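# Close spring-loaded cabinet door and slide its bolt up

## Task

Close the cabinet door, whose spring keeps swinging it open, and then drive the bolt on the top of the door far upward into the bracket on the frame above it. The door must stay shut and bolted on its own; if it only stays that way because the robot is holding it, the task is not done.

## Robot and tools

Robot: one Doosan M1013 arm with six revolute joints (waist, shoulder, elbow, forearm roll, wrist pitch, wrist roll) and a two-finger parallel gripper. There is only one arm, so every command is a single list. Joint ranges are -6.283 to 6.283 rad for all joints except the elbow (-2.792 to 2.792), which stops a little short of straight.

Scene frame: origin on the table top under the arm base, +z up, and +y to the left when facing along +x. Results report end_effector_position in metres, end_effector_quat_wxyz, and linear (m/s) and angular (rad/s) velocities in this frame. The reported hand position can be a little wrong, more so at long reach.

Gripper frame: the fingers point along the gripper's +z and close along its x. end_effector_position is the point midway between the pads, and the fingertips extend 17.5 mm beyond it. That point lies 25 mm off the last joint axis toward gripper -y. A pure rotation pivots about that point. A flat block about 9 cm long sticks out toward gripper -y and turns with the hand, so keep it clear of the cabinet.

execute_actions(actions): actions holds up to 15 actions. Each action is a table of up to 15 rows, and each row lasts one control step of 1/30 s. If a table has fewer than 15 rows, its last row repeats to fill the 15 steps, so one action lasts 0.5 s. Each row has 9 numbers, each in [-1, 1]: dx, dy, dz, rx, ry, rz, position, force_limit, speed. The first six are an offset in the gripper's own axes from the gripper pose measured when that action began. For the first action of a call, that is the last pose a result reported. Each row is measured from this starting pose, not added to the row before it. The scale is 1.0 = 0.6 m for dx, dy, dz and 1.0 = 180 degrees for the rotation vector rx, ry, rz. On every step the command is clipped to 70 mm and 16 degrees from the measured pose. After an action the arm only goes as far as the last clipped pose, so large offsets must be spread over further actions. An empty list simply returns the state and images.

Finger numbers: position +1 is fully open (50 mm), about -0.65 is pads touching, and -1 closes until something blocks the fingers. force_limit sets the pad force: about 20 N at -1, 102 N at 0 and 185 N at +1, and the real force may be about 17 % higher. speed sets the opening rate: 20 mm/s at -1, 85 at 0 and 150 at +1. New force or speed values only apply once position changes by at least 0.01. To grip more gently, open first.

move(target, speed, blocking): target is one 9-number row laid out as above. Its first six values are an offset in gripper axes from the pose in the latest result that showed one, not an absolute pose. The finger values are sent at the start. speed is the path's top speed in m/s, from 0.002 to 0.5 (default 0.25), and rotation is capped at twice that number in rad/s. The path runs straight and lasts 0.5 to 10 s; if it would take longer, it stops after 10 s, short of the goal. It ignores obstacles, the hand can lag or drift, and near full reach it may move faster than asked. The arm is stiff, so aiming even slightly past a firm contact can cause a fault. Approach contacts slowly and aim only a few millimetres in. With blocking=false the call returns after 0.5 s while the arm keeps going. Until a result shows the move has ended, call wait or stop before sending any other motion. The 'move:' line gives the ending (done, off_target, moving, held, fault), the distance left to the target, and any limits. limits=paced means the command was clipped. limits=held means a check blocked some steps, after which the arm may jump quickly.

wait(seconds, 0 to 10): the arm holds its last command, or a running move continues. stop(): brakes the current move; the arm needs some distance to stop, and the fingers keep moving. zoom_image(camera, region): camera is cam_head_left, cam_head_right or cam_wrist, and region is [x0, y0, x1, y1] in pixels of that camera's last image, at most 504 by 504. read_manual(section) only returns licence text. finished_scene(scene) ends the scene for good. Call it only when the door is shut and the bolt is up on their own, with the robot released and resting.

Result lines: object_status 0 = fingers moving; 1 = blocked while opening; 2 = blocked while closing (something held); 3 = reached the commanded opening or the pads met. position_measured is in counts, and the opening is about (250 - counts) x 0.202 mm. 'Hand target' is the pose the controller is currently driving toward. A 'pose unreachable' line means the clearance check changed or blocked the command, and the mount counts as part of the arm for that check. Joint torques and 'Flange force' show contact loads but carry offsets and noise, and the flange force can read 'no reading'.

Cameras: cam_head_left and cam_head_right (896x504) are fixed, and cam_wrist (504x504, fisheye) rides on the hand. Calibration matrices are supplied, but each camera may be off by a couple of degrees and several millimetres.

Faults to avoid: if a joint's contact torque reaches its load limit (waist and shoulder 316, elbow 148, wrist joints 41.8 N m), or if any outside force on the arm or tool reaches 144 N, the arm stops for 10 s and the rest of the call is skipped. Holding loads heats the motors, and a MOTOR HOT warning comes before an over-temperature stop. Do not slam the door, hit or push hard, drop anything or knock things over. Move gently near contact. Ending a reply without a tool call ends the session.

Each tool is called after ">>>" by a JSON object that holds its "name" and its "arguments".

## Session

>>> {"name": "execute_actions", "arguments": {"actions": []}}

>>> {"name": "zoom_image", "arguments": {"camera": "cam_head_left", "region": [340, 170, 520, 290]}}

>>> {"name": "zoom_image", "arguments": {"camera": "cam_head_right", "region": [340, 170, 520, 290]}}

Scene clock: 0.00 s.
end_effector_position=(+0.4643, +0.1014, +0.2906) position_measured=3 object_status=3 end_effector_quat_wxyz=(-0.115, +0.753, -0.645, -0.052) end_effector_velocity=(-0.001, -0.000, -0.000) end_effector_angular_velocity=(-0.000, +0.001, +0.000)
Joint positions: [-0.042 -0.152  2.129  0.282  1.121  2.837]
Joint velocities: [-0.    -0.001  0.002 -0.     0.    -0.   ]
Joint torques (N m, as the joint torque sensors report them, + toward a larger angle): no reading
Flange force (N, the push that the arm receives, along the gripper's own x y z axes): no reading
Hand target: +0.464, +0.101, +0.291; -0.115, +0.753, -0.645, -0.052
camera_calibration (this result's frames):
cam_wrist: T_world_to_cam=[[0.0529019, -0.983876, -0.170849, 0.128127], [-0.9725, -0.0896197, 0.214972, 0.393153], [-0.226817, 0.154778, -0.96156, 0.516228], [0, 0, 0, 1]] pos_world=[0.492652, 0.0813948, 0.433758]

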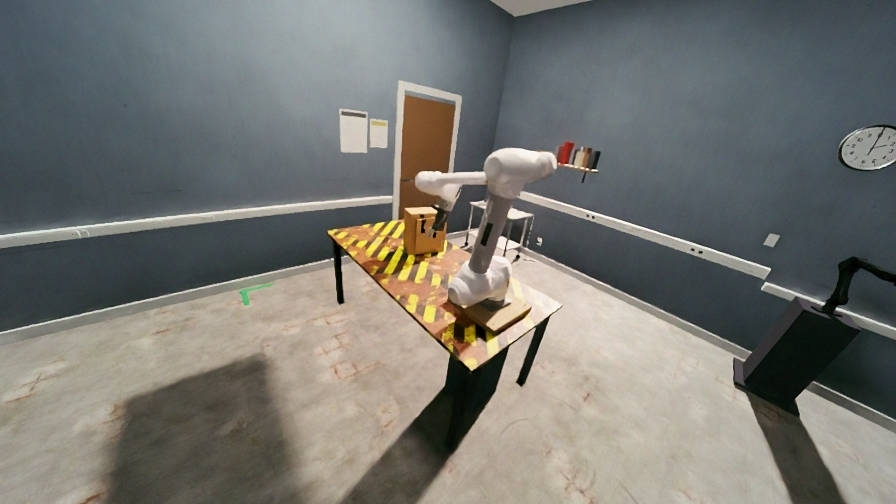

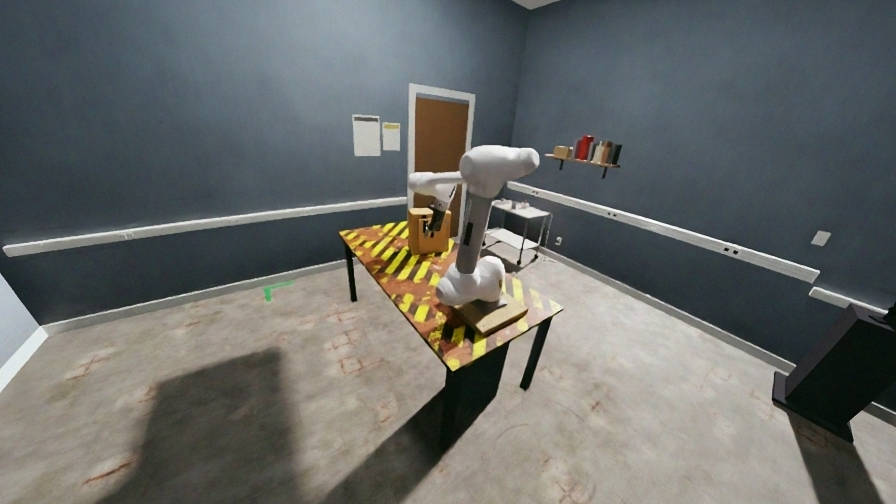

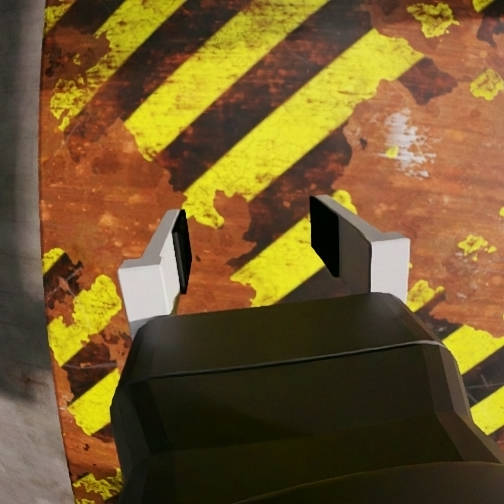

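Region (340, 170, 520, 290) of cam_head_left's 896x504 image, scaled by 2.800, with more detail than that image has.

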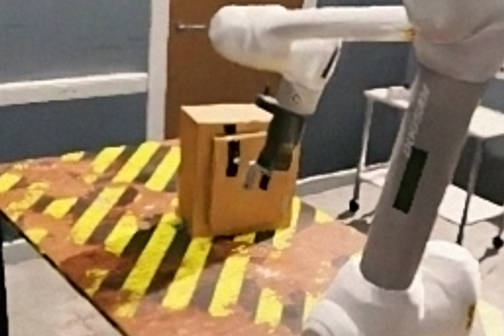

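Region (340, 170, 520, 290) of cam_head_right's 896x504 image, scaled by 2.800, with more detail than that image has.

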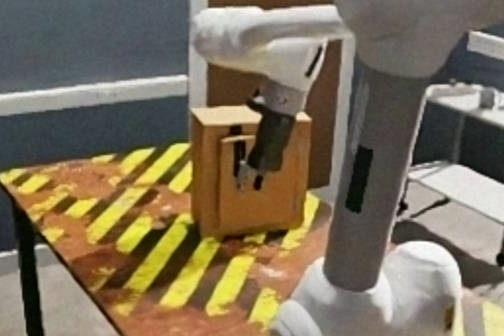

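>>> {"name": "move", "arguments": {"target": [0.246,-0.15,0.062,0.468,0.096,-0.021,-0.66,0,0.5], "speed": 0.25}}

Scene clock: 22.20 s.
end_effector_position=(+0.5798, -0.0189, +0.2314) position_measured=251 object_status=3 end_effector_quat_wxyz=(+0.501, -0.500, +0.499, -0.500) end_effector_velocity=(+0.000, +0.001, -0.001) end_effector_angular_velocity=(+0.001, -0.003, -0.001)
Joint positions: [-0.208  0.39   2.681  2.94   1.5    0.022]
Joint velocities: [ 0.003  0.007 -0.     0.004  0.01  -0.   ]
Joint torques (N m, as the joint torque sensors report them, + toward a larger angle): [ -0.13 -48.24  -4.96  -0.82   2.71   0.01]
Flange force (N, the push that the arm receives, along the gripper's own x y z axes): [-1.0 4.7 3.7]
Hand target: +0.580, -0.019, +0.231; +0.501, -0.500, +0.499, -0.500
Off the commanded pose: 0.001 m, 0 deg.
move: done; limits=paced
camera_calibration (this result's frames):
cam_wrist: T_world_to_cam=[[-0.0660831, -0.992201, -0.105686, 0.0472229], [-0.296051, 0.120644, -0.947522, 0.38817], [0.952883, -0.0313268, -0.301715, -0.336088], [0, 0, 0, 1]] pos_world=[0.438291, -0.0105044, 0.271387]

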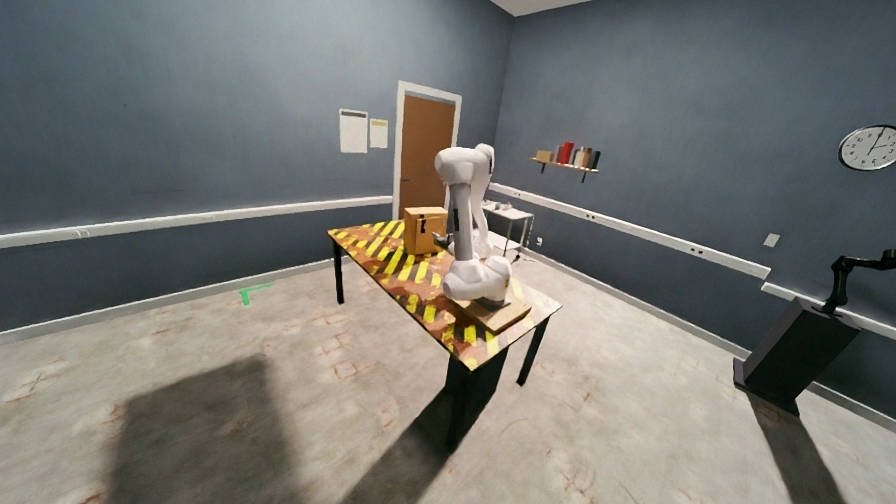

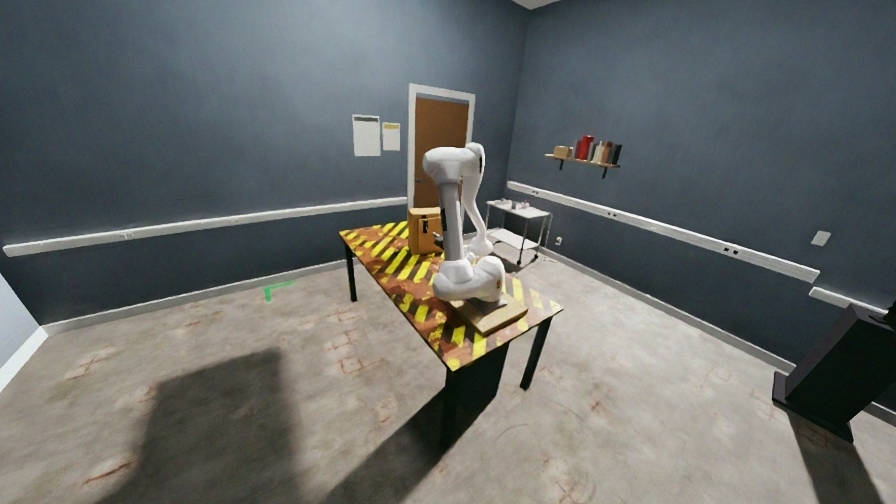

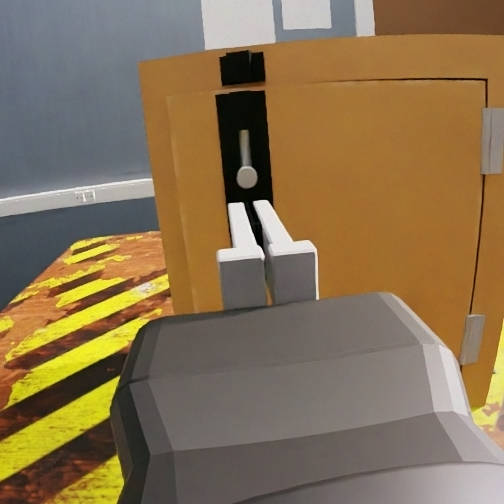

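>>> {"name": "move", "arguments": {"target": [-0.006,0.032,0.142,0,0.08,0,-0.66,0,0.5], "speed": 0.2}}

Scene clock: 28.40 s.
end_effector_position=(+0.6648, -0.0152, +0.2123) position_measured=251 object_status=3 end_effector_quat_wxyz=(+0.435, -0.433, +0.558, -0.559) end_effector_velocity=(+0.000, +0.000, -0.001) end_effector_angular_velocity=(-0.001, +0.002, -0.004)
Joint positions: [ 0.056  0.482  2.504  3.459  1.42  -0.041]
Joint velocities: [ 0.004  0.001 -0.002  0.008 -0.002 -0.002]
Joint torques (N m, as the joint torque sensors report them, + toward a larger angle): [ -0.65 -57.12  -6.92  -1.39   2.89   0.33]
Flange force (N, the push that the arm receives, along the gripper's own x y z axes): [-3.1 -0.6 1.3]
Hand target: +0.665, -0.015, +0.212; +0.435, -0.433, +0.558, -0.559
Off the commanded pose: 0.000 m, 0 deg.
move: done
camera_calibration (this result's frames):
cam_wrist: T_world_to_cam=[[-0.310536, -0.944653, -0.105818, 0.217806], [-0.256832, 0.190563, -0.947483, 0.369816], [0.915208, -0.26705, -0.301794, -0.401319], [0, 0, 0, 1]] pos_world=[0.529908, 0.0281055, 0.252326]

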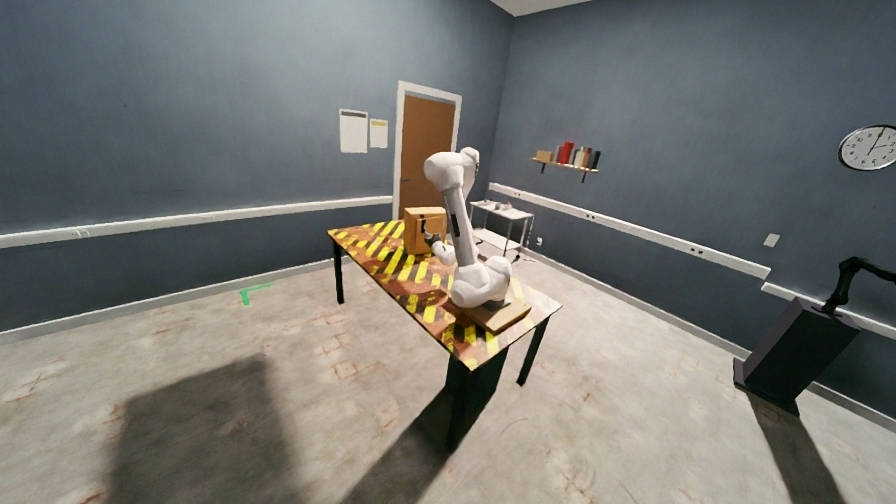

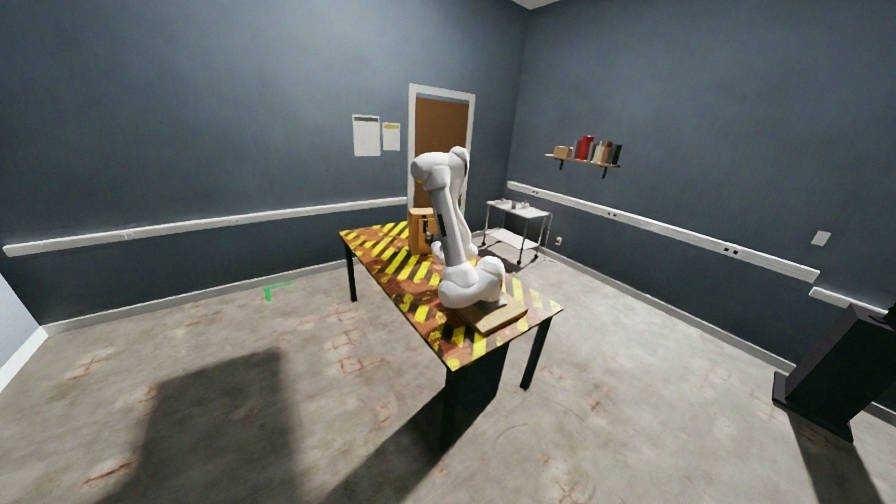

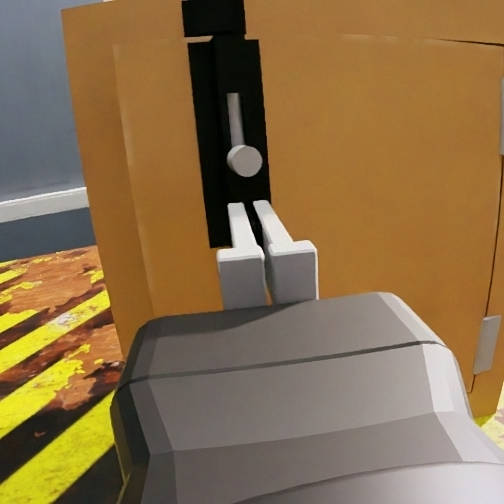

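>>> {"name": "move", "arguments": {"target": [-0.004,-0.006,0.068,0,0,0,-0.66,0,0.5], "speed": 0.04}}

Scene clock: 33.93 s.
end_effector_position=(+0.7049, -0.0229, +0.2159) position_measured=251 object_status=3 end_effector_quat_wxyz=(+0.435, -0.433, +0.558, -0.559) end_effector_velocity=(+0.001, +0.000, +0.000) end_effector_angular_velocity=(+0.000, -0.000, +0.000)
Joint positions: [ 0.031  0.492  2.433  3.438  1.36  -0.056]
Joint velocities: [-0.    -0.    -0.002 -0.    -0.001 -0.   ]
Joint torques (N m, as the joint torque sensors report them, + toward a larger angle): [  0.92 -59.56 -10.23  -1.31   2.75   0.2 ]
Flange force (N, the push that the arm receives, along the gripper's own x y z axes): [2.3 -3.0 1.5]
Hand target: +0.705, -0.023, +0.216; +0.435, -0.433, +0.558, -0.559
Off the commanded pose: 0.000 m, 0 deg.
move: done
camera_calibration (this result's frames):
cam_wrist: T_world_to_cam=[[-0.310546, -0.944645, -0.105865, 0.223375], [-0.256833, 0.190614, -0.947472, 0.38502], [0.915204, -0.267044, -0.301811, -0.438933], [0, 0, 0, 1]] pos_world=[0.569967, 0.0204052, 0.255969]

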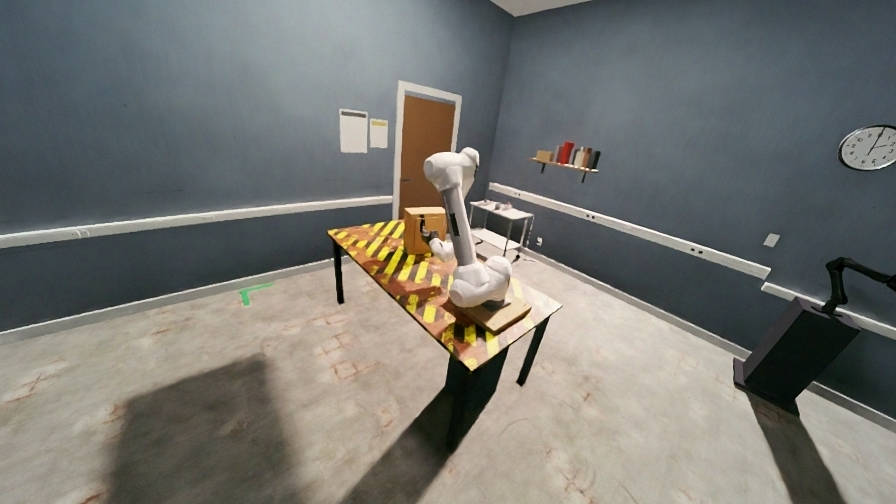

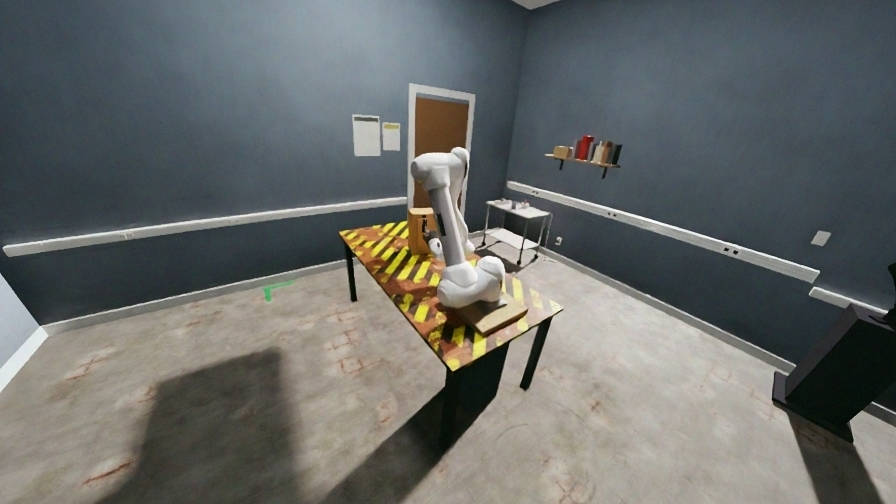

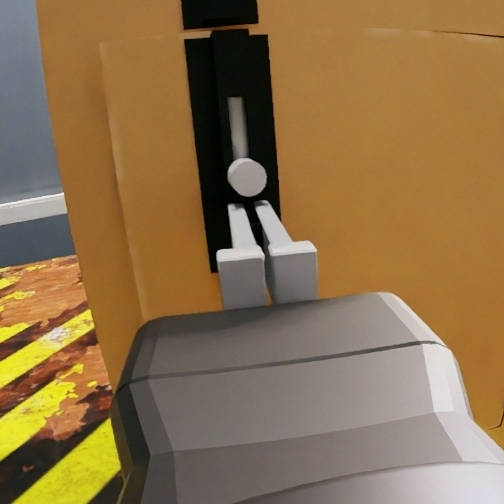

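>>> {"name": "move", "arguments": {"target": [-0.004,-0.007,0.021,0,0,0,-0.66,0,0.5], "speed": 0.025}}

Scene clock: 37.40 s.
end_effector_position=(+0.7176, -0.0237, +0.2201) position_measured=251 object_status=3 end_effector_quat_wxyz=(+0.435, -0.433, +0.558, -0.559) end_effector_velocity=(+0.001, -0.000, -0.000) end_effector_angular_velocity=(+0.000, +0.001, +0.000)
Joint positions: [ 0.028  0.489  2.41   3.436  1.335 -0.063]
Joint velocities: [-0.    -0.    -0.001 -0.001 -0.002 -0.   ]
Joint torques (N m, as the joint torque sensors report them, + toward a larger angle): [ -1.85 -66.18 -21.12  -2.1    4.98   0.04]
Flange force (N, the push that the arm receives, along the gripper's own x y z axes): [-0.3 6.2 -11.8]
Hand target: +0.718, -0.024, +0.220; +0.435, -0.433, +0.558, -0.559
Off the commanded pose: 0.000 m, 0 deg.
move: done
camera_calibration (this result's frames):
cam_wrist: T_world_to_cam=[[-0.310555, -0.944641, -0.105875, 0.227047], [-0.256847, 0.190631, -0.947465, 0.392406], [0.915197, -0.267047, -0.30183, -0.449512], [0, 0, 0, 1]] pos_world=[0.582691, 0.0196324, 0.260153]

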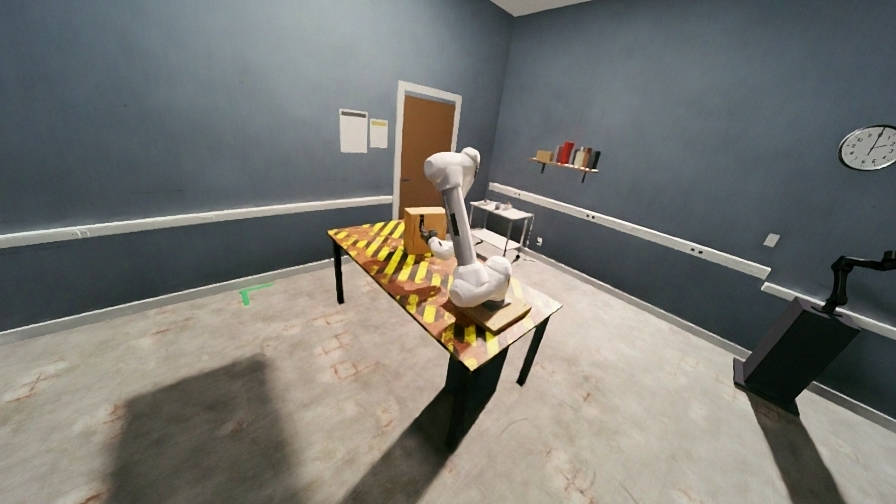

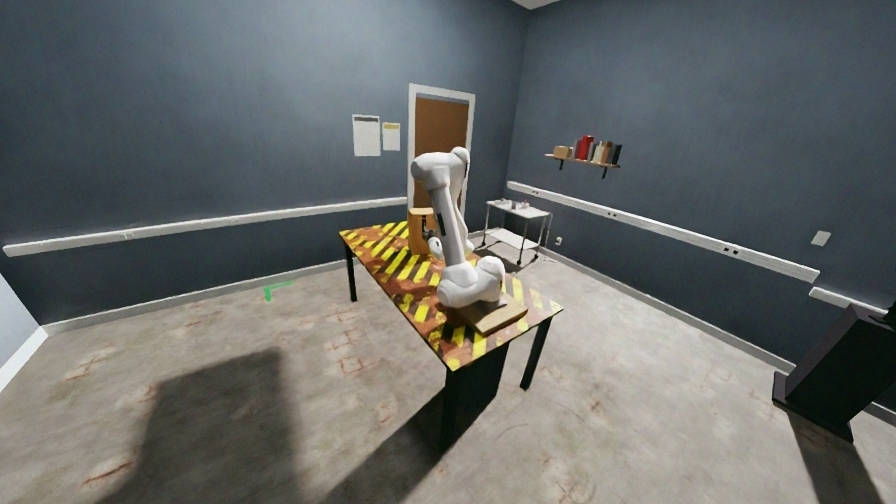

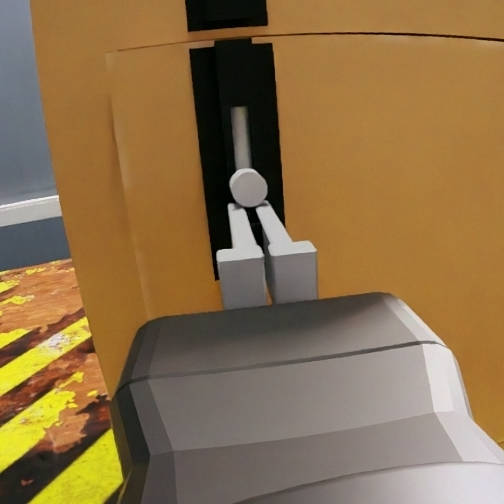

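>>> {"name": "move", "arguments": {"target": [0,-0.012,0.008,0,0,0,-0.66,0,0.5], "speed": 0.02}}

Scene clock: 42.03 s.
end_effector_position=(+0.7222, -0.0248, +0.2272) position_measured=251 object_status=3 end_effector_quat_wxyz=(+0.435, -0.433, +0.558, -0.559) end_effector_velocity=(+0.001, -0.001, +0.002) end_effector_angular_velocity=(-0.000, -0.001, -0.002)
Joint positions: [ 0.025  0.476  2.402  3.434  1.314 -0.068]
Joint velocities: [-0.002 -0.003 -0.002  0.    -0.003 -0.001]
Joint torques (N m, as the joint torque sensors report them, + toward a larger angle): [ -4.42 -68.73 -26.56  -1.73   6.12   0.34]
Flange force (N, the push that the arm receives, along the gripper's own x y z axes): [-3.2 11.1 -17.6]
Hand target: +0.722, -0.025, +0.227; +0.435, -0.433, +0.558, -0.559
Off the commanded pose: 0.000 m, 0 deg.
move: done
camera_calibration (this result's frames):
cam_wrist: T_world_to_cam=[[-0.310558, -0.944639, -0.105883, 0.228126], [-0.256856, 0.190643, -0.94746, 0.400561], [0.915193, -0.267045, -0.301842, -0.451874], [0, 0, 0, 1]] pos_world=[0.587285, 0.0184622, 0.267276]

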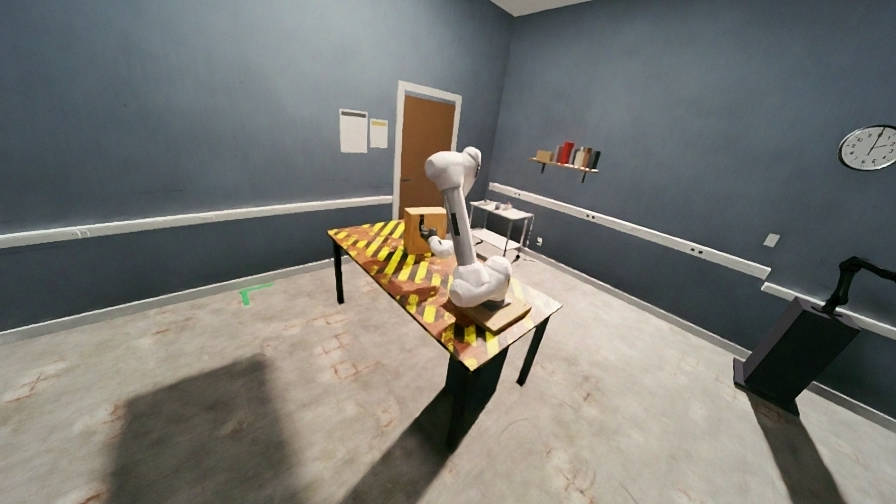

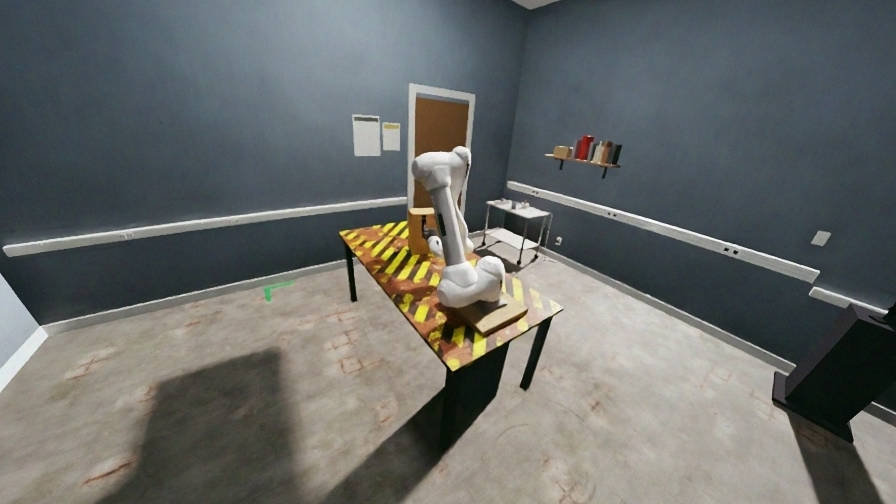

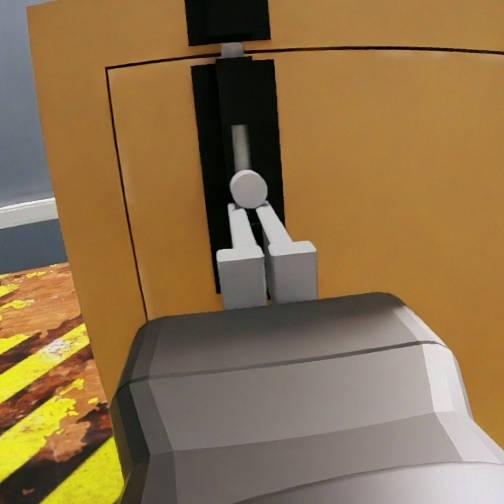

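>>> {"name": "move", "arguments": {"target": [0,-0.007,0.0035,0,0,0,-0.66,0,0.5], "speed": 0.012}}

Scene clock: 63.43 s.
end_effector_position=(+0.7242, -0.0253, +0.2314) position_measured=251 object_status=3 end_effector_quat_wxyz=(+0.435, -0.433, +0.558, -0.559) end_effector_velocity=(+0.000, +0.000, +0.000) end_effector_angular_velocity=(-0.000, +0.001, -0.000)
Joint positions: [ 0.023  0.467  2.398  3.434  1.302 -0.072]
Joint velocities: [ 0.    -0.001 -0.     0.    -0.002 -0.001]
Joint torques (N m, as the joint torque sensors report them, + toward a larger angle): [ -5.2  -69.33 -30.09  -1.88   7.07   0.12]
Flange force (N, the push that the arm receives, along the gripper's own x y z axes): [-4.0 11.1 -21.7]
Hand target: +0.724, -0.025, +0.231; +0.435, -0.433, +0.558, -0.559
Off the commanded pose: 0.000 m, 0 deg.
move: done
camera_calibration (this result's frames):
cam_wrist: T_world_to_cam=[[-0.310559, -0.944638, -0.105888, 0.228708], [-0.256863, 0.19065, -0.947456, 0.405113], [0.915191, -0.267042, -0.301851, -0.452589], [0, 0, 0, 1]] pos_world=[0.589292, 0.0179508, 0.271429]

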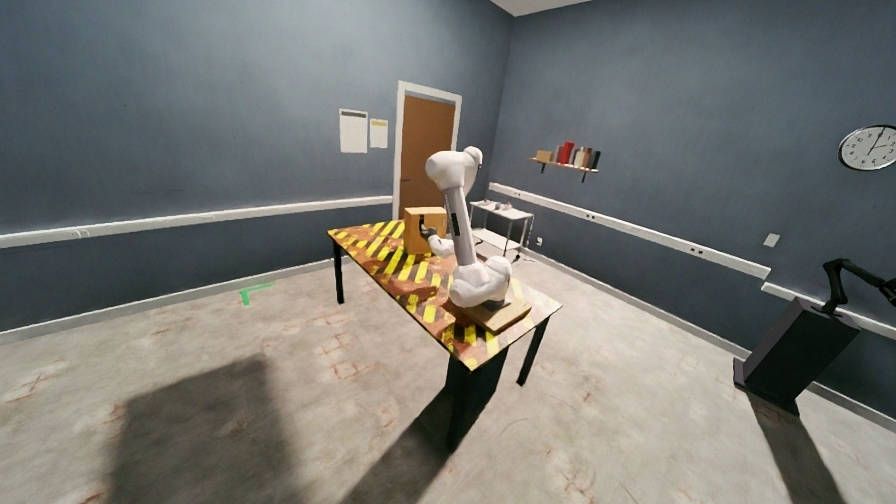

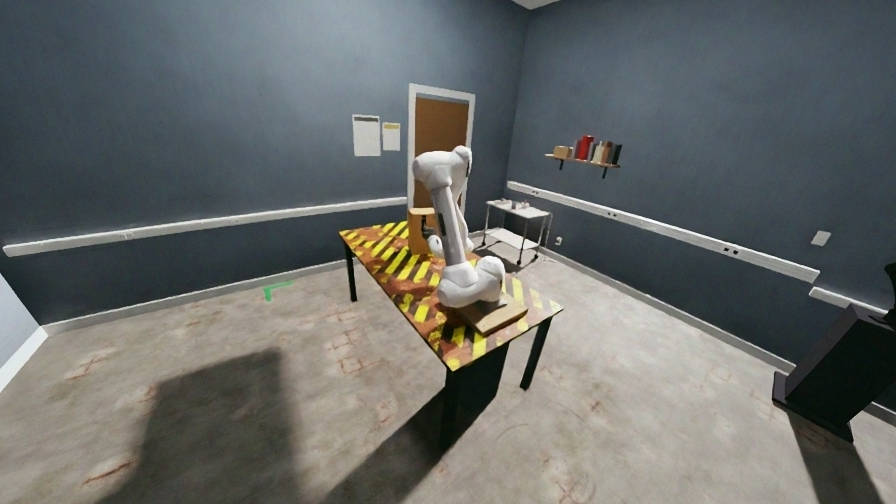

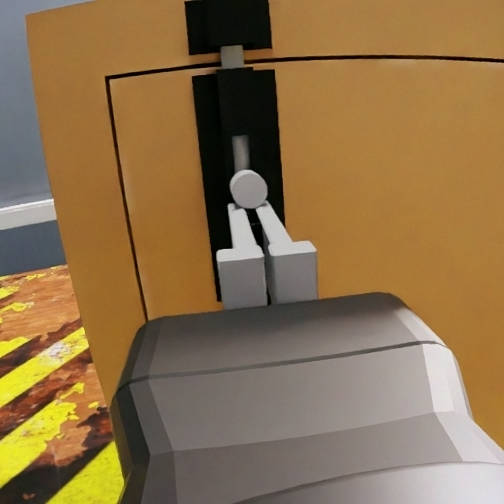

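>>> {"name": "move", "arguments": {"target": [0,-0.021,0,0,0,0,-0.66,0,0.5], "speed": 0.02}}

>>> {"name": "move", "arguments": {"target": [0,0.005,-0.06,0,0,0,-0.66,0,0.5], "speed": 0.06}}

Scene clock: 71.57 s.
end_effector_position=(+0.7242, -0.0253, +0.2439) position_measured=251 object_status=3 end_effector_quat_wxyz=(+0.435, -0.433, +0.558, -0.559) end_effector_velocity=(-0.000, -0.001, +0.001) end_effector_angular_velocity=(+0.001, +0.002, -0.003)
Joint positions: [ 0.023  0.439  2.397  3.436  1.273 -0.081]
Joint velocities: [-0.002 -0.003  0.     0.001 -0.004 -0.001]
Joint torques (N m, as the joint torque sensors report them, + toward a larger angle): [ -4.13 -66.08 -30.93  -2.12   6.82   0.1 ]
Flange force (N, the push that the arm receives, along the gripper's own x y z axes): [-1.1 8.8 -21.3]
Hand target: +0.724, -0.025, +0.244; +0.435, -0.433, +0.558, -0.559
Off the commanded pose: 0.000 m, 0 deg.
move: done
camera_calibration (this result's frames):
cam_wrist: T_world_to_cam=[[-0.310561, -0.944636, -0.105899, 0.230027], [-0.256862, 0.190662, -0.947454, 0.416943], [0.91519, -0.267041, -0.301854, -0.448801], [0, 0, 0, 1]] pos_world=[0.589273, 0.0179483, 0.283922]

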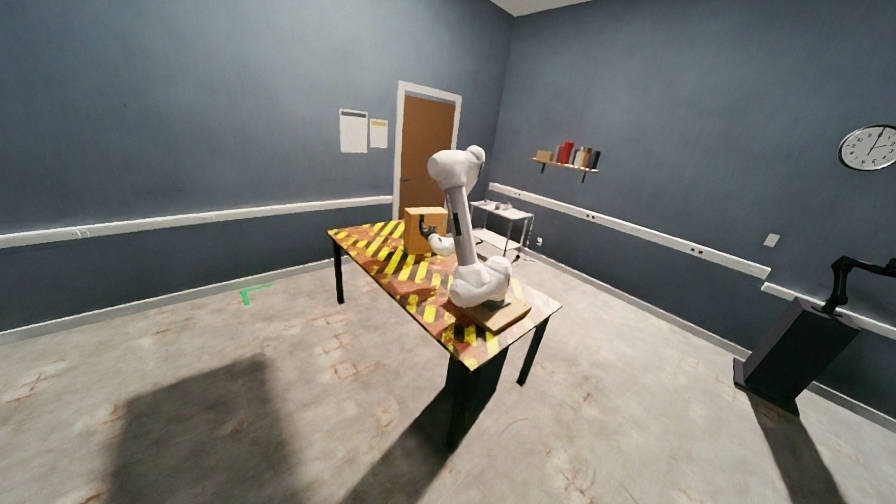

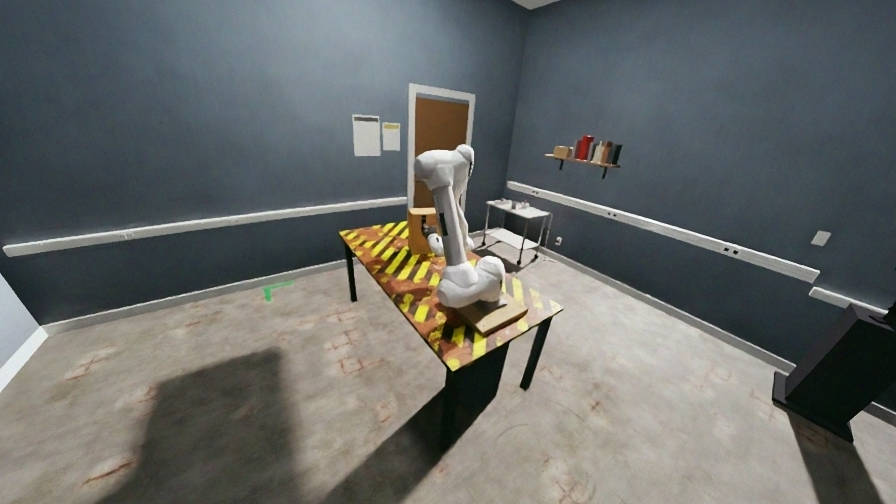

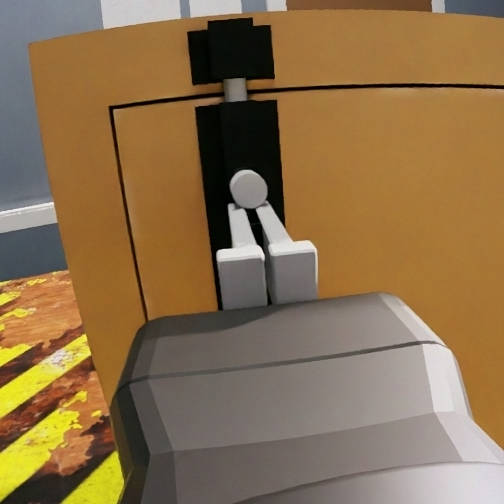

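Scene clock: 72.50 s.
end_effector_position=(+0.6894, -0.0165, +0.2408) position_measured=251 object_status=3 end_effector_quat_wxyz=(+0.435, -0.433, +0.558, -0.559) end_effector_velocity=(-0.001, -0.000, -0.000) end_effector_angular_velocity=(+0.001, +0.000, -0.000)
Joint positions: [ 0.048  0.422  2.459  3.458  1.319 -0.073]
Joint velocities: [ 0.    -0.001  0.002  0.     0.001  0.001]
Joint torques (N m, as the joint torque sensors report them, + toward a larger angle): [ -0.79 -54.3  -10.85  -1.91   3.11   0.07]
Flange force (N, the push that the arm receives, along the gripper's own x y z axes): [-3.3 -5.0 2.2]
Hand target: +0.689, -0.016, +0.241; +0.435, -0.433, +0.558, -0.559
Off the commanded pose: 0.000 m, 0 deg.
move: done
camera_calibration (this result's frames):
cam_wrist: T_world_to_cam=[[-0.310558, -0.944642, -0.105856, 0.227226], [-0.256864, 0.190618, -0.947463, 0.403438], [0.915191, -0.267052, -0.301842, -0.415489], [0, 0, 0, 1]] pos_world=[0.554448, 0.0267878, 0.280884]

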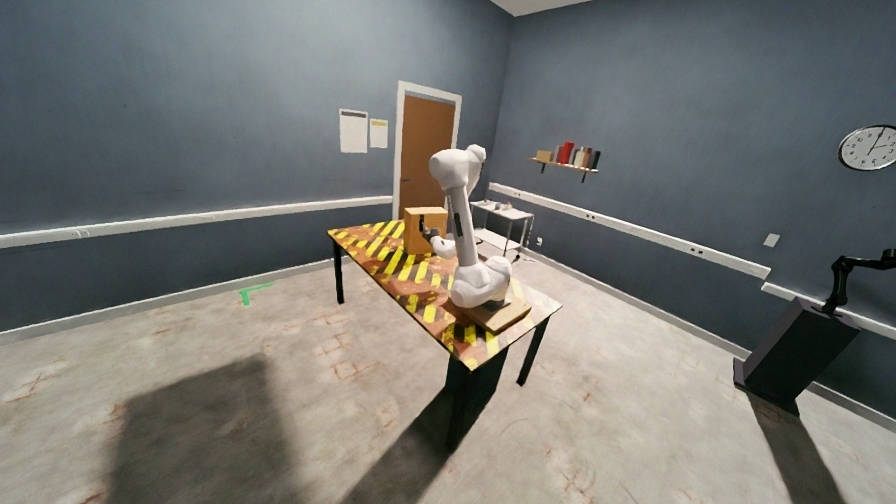

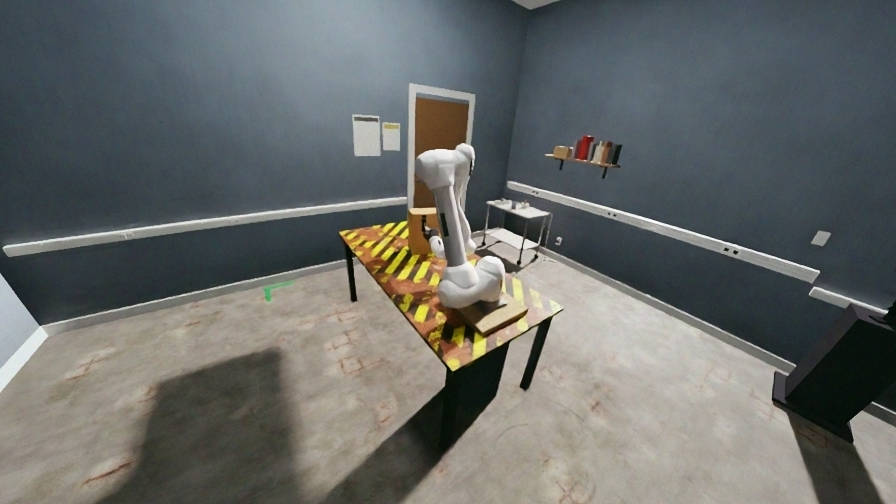

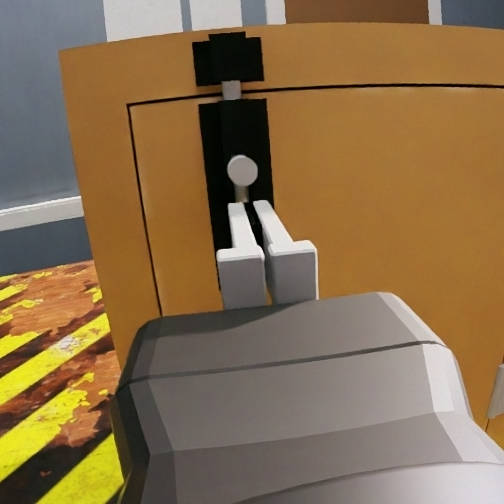

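>>> {"name": "finished_scene", "arguments": {"scene": 2}}

The scene is finished: the task was done.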